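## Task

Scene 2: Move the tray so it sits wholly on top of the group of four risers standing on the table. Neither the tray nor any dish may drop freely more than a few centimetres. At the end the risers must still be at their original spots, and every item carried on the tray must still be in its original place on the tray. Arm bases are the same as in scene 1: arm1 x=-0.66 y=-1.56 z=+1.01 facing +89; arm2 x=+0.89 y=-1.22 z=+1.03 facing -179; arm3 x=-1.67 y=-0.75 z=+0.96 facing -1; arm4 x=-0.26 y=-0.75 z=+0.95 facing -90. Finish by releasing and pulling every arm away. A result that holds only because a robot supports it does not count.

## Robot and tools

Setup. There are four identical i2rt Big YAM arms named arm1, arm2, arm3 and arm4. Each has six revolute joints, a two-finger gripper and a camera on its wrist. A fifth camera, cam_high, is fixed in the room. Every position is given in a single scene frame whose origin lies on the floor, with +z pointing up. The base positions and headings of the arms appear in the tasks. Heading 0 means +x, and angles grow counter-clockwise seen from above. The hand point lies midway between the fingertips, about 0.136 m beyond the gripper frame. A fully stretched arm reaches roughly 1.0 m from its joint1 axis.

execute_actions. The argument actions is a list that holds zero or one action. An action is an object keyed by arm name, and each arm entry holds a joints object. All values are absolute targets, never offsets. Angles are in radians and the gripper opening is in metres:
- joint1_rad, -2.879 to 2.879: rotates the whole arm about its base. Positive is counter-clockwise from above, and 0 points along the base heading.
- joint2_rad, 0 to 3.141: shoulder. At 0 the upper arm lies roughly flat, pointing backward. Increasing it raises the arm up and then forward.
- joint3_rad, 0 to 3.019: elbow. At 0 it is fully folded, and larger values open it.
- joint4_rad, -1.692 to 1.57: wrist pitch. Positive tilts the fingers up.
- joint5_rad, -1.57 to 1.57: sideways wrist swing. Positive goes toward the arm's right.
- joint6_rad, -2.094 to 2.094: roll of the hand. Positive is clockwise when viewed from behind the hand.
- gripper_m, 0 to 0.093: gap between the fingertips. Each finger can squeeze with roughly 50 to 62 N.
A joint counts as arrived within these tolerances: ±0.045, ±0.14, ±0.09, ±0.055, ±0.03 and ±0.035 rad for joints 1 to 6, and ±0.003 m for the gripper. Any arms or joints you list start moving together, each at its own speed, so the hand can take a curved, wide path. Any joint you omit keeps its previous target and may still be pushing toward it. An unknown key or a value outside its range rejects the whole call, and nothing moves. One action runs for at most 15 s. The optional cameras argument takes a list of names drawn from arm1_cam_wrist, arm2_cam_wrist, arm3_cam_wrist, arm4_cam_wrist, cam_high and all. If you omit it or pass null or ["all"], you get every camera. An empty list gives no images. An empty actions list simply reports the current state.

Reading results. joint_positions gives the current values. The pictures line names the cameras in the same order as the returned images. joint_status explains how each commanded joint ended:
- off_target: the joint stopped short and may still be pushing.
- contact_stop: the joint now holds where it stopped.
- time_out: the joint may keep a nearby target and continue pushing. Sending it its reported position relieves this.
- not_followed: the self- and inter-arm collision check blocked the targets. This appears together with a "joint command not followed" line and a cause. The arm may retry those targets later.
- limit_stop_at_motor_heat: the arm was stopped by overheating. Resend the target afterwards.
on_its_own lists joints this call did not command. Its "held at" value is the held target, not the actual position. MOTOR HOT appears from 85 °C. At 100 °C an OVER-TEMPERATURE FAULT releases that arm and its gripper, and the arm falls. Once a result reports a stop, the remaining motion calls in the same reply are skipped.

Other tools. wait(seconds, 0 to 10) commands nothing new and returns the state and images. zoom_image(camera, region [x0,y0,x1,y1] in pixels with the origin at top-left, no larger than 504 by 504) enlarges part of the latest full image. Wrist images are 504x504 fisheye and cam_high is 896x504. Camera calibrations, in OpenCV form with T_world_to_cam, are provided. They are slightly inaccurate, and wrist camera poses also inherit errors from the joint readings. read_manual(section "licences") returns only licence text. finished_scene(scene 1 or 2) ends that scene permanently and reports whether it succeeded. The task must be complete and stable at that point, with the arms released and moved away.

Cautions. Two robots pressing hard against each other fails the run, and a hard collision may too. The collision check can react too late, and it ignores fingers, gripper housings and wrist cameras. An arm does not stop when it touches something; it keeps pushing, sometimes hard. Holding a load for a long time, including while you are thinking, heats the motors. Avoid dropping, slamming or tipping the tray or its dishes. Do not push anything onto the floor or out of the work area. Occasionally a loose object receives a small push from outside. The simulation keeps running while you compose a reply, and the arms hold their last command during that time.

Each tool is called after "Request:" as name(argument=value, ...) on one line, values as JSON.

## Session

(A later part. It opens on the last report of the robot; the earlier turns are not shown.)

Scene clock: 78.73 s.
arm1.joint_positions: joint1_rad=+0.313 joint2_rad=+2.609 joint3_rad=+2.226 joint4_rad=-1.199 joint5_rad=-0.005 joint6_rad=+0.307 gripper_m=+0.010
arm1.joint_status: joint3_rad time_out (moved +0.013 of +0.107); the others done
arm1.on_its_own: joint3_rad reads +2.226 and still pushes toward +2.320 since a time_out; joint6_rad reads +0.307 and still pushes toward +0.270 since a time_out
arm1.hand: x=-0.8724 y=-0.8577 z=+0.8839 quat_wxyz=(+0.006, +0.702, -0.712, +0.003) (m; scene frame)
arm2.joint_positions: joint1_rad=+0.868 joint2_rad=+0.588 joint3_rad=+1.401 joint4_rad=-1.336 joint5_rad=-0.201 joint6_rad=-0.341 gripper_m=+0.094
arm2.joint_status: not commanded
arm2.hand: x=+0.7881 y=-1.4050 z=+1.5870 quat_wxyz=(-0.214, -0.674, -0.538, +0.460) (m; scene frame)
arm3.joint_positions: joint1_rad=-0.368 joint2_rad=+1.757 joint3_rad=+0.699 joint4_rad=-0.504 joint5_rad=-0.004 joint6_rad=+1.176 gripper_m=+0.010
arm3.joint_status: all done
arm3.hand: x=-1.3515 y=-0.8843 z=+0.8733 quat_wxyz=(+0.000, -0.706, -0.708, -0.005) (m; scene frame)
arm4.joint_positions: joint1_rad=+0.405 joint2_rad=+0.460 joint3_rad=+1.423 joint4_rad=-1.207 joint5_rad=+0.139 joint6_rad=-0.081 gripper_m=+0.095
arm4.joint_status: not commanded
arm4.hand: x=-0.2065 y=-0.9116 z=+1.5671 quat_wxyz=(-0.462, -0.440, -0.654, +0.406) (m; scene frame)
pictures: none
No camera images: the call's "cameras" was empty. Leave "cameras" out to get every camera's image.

Landed.

Request:
execute_actions(actions=[{"arm1":{"joints":{"joint1_rad":0.313,"joint2_rad":2.61,"joint3_rad":2.24,"joint4_rad":-1.2,"joint6_rad":0.307,"gripper_m":0.035}},"arm3":{"joints":{"joint3_rad":0.70,"joint4_rad":-0.5,"gripper_m":0.032}}}], cameras=[])

Request:
execute_actions(actions=[{"arm1":{"joints":{"joint2_rad":2.42,"joint3_rad":2.22,"joint4_rad":-1.37}},"arm3":{"joints":{"joint2_rad":1.40,"joint3_rad":0.76,"joint4_rad":-0.92}}}], cameras=[])

Request:
execute_actions(actions=[{"arm1":{"joints":{"joint2_rad":1.3,"joint3_rad":1.4}},"arm3":{"joints":{"joint2_rad":0.7,"joint3_rad":1.0}}}], cameras=["cam_high"])

Request:
finished_scene(scene=2)

Scene clock: 84.27 s.
arm1.joint_positions: joint1_rad=+0.313 joint2_rad=+2.604 joint3_rad=+2.235 joint4_rad=-1.199 joint5_rad=-0.002 joint6_rad=+0.306 gripper_m=+0.035
arm1.joint_status: all done
arm1.hand: x=-0.8731 y=-0.8532 z=+0.8903 quat_wxyz=(+0.001, +0.702, -0.712, -0.002) (m; scene frame)
arm2.joint_positions: joint1_rad=+0.868 joint2_rad=+0.588 joint3_rad=+1.401 joint4_rad=-1.336 joint5_rad=-0.201 joint6_rad=-0.341 gripper_m=+0.094
arm2.joint_status: not commanded
arm2.hand: x=+0.7881 y=-1.4050 z=+1.5870 quat_wxyz=(-0.214, -0.674, -0.538, +0.460) (m; scene frame)
arm3.joint_positions: joint1_rad=-0.368 joint2_rad=+1.759 joint3_rad=+0.698 joint4_rad=-0.502 joint5_rad=-0.001 joint6_rad=+1.176 gripper_m=+0.032
arm3.joint_status: all done
arm3.hand: x=-1.3519 y=-0.8845 z=+0.8728 quat_wxyz=(+0.000, -0.706, -0.708, -0.004) (m; scene frame)
arm4.joint_positions: joint1_rad=+0.405 joint2_rad=+0.460 joint3_rad=+1.423 joint4_rad=-1.207 joint5_rad=+0.139 joint6_rad=-0.081 gripper_m=+0.095
arm4.joint_status: not commanded
arm4.hand: x=-0.2065 y=-0.9116 z=+1.5671 quat_wxyz=(-0.462, -0.440, -0.654, +0.406) (m; scene frame)
pictures: none
No camera images: the call's "cameras" was empty. Leave "cameras" out to get every camera's image.

Scene clock: 85.60 s.
arm1.joint_positions: joint1_rad=+0.313 joint2_rad=+2.393 joint3_rad=+2.207 joint4_rad=-1.357 joint5_rad=-0.002 joint6_rad=+0.306 gripper_m=+0.035
arm1.joint_status: all done
arm1.hand: x=-0.8695 y=-0.8636 z=+1.0301 quat_wxyz=(-0.004, +0.702, -0.712, -0.013) (m; scene frame)
arm2.joint_positions: joint1_rad=+0.868 joint2_rad=+0.588 joint3_rad=+1.401 joint4_rad=-1.336 joint5_rad=-0.201 joint6_rad=-0.341 gripper_m=+0.094
arm2.joint_status: not commanded
arm2.hand: x=+0.7881 y=-1.4050 z=+1.5870 quat_wxyz=(-0.214, -0.674, -0.538, +0.460) (m; scene frame)
arm3.joint_positions: joint1_rad=-0.368 joint2_rad=+1.394 joint3_rad=+0.725 joint4_rad=-0.905 joint5_rad=-0.001 joint6_rad=+1.176 gripper_m=+0.032
arm3.joint_status: all done
arm3.hand: x=-1.3766 y=-0.8752 z=+0.9947 quat_wxyz=(+0.005, -0.706, -0.708, -0.002) (m; scene frame)
arm4.joint_positions: joint1_rad=+0.405 joint2_rad=+0.460 joint3_rad=+1.423 joint4_rad=-1.207 joint5_rad=+0.139 joint6_rad=-0.081 gripper_m=+0.095
arm4.joint_status: not commanded
arm4.hand: x=-0.2065 y=-0.9116 z=+1.5671 quat_wxyz=(-0.462, -0.440, -0.654, +0.406) (m; scene frame)
pictures: none
No camera images: the call's "cameras" was empty. Leave "cameras" out to get every camera's image.

Scene clock: 87.27 s.
arm1.joint_positions: joint1_rad=+0.313 joint2_rad=+1.289 joint3_rad=+1.403 joint4_rad=-1.362 joint5_rad=-0.002 joint6_rad=+0.306 gripper_m=+0.035
arm1.joint_status: all done
arm1.hand: x=-0.7855 y=-1.1396 z=+1.3315 quat_wxyz=(-0.073, +0.693, -0.703, -0.143) (m; scene frame)
arm2.joint_positions: joint1_rad=+0.868 joint2_rad=+0.588 joint3_rad=+1.401 joint4_rad=-1.336 joint5_rad=-0.201 joint6_rad=-0.341 gripper_m=+0.094
arm2.joint_status: not commanded
arm2.hand: x=+0.7881 y=-1.4050 z=+1.5870 quat_wxyz=(-0.214, -0.674, -0.538, +0.460) (m; scene frame)
arm3.joint_positions: joint1_rad=-0.368 joint2_rad=+0.694 joint3_rad=+0.967 joint4_rad=-0.911 joint5_rad=-0.001 joint6_rad=+1.176 gripper_m=+0.032
arm3.joint_status: all done
arm3.hand: x=-1.3585 y=-0.8852 z=+1.3437 quat_wxyz=(-0.412, -0.632, -0.632, -0.174) (m; scene frame)
arm4.joint_positions: joint1_rad=+0.405 joint2_rad=+0.460 joint3_rad=+1.423 joint4_rad=-1.207 joint5_rad=+0.139 joint6_rad=-0.081 gripper_m=+0.095
arm4.joint_status: not commanded
arm4.hand: x=-0.2065 y=-0.9116 z=+1.5671 quat_wxyz=(-0.462, -0.440, -0.654, +0.406) (m; scene frame)
pictures: cam_high
Images, in order (width x height): cam_high 896x504.

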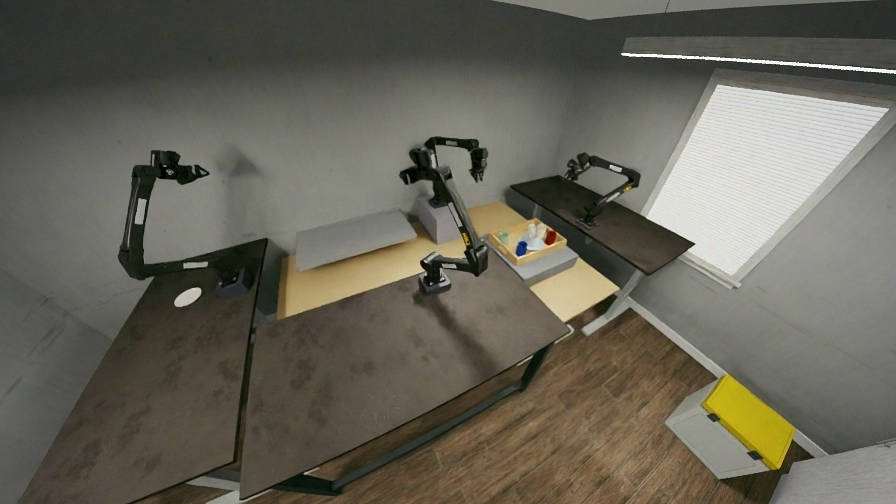

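The scene is finished: the task was done.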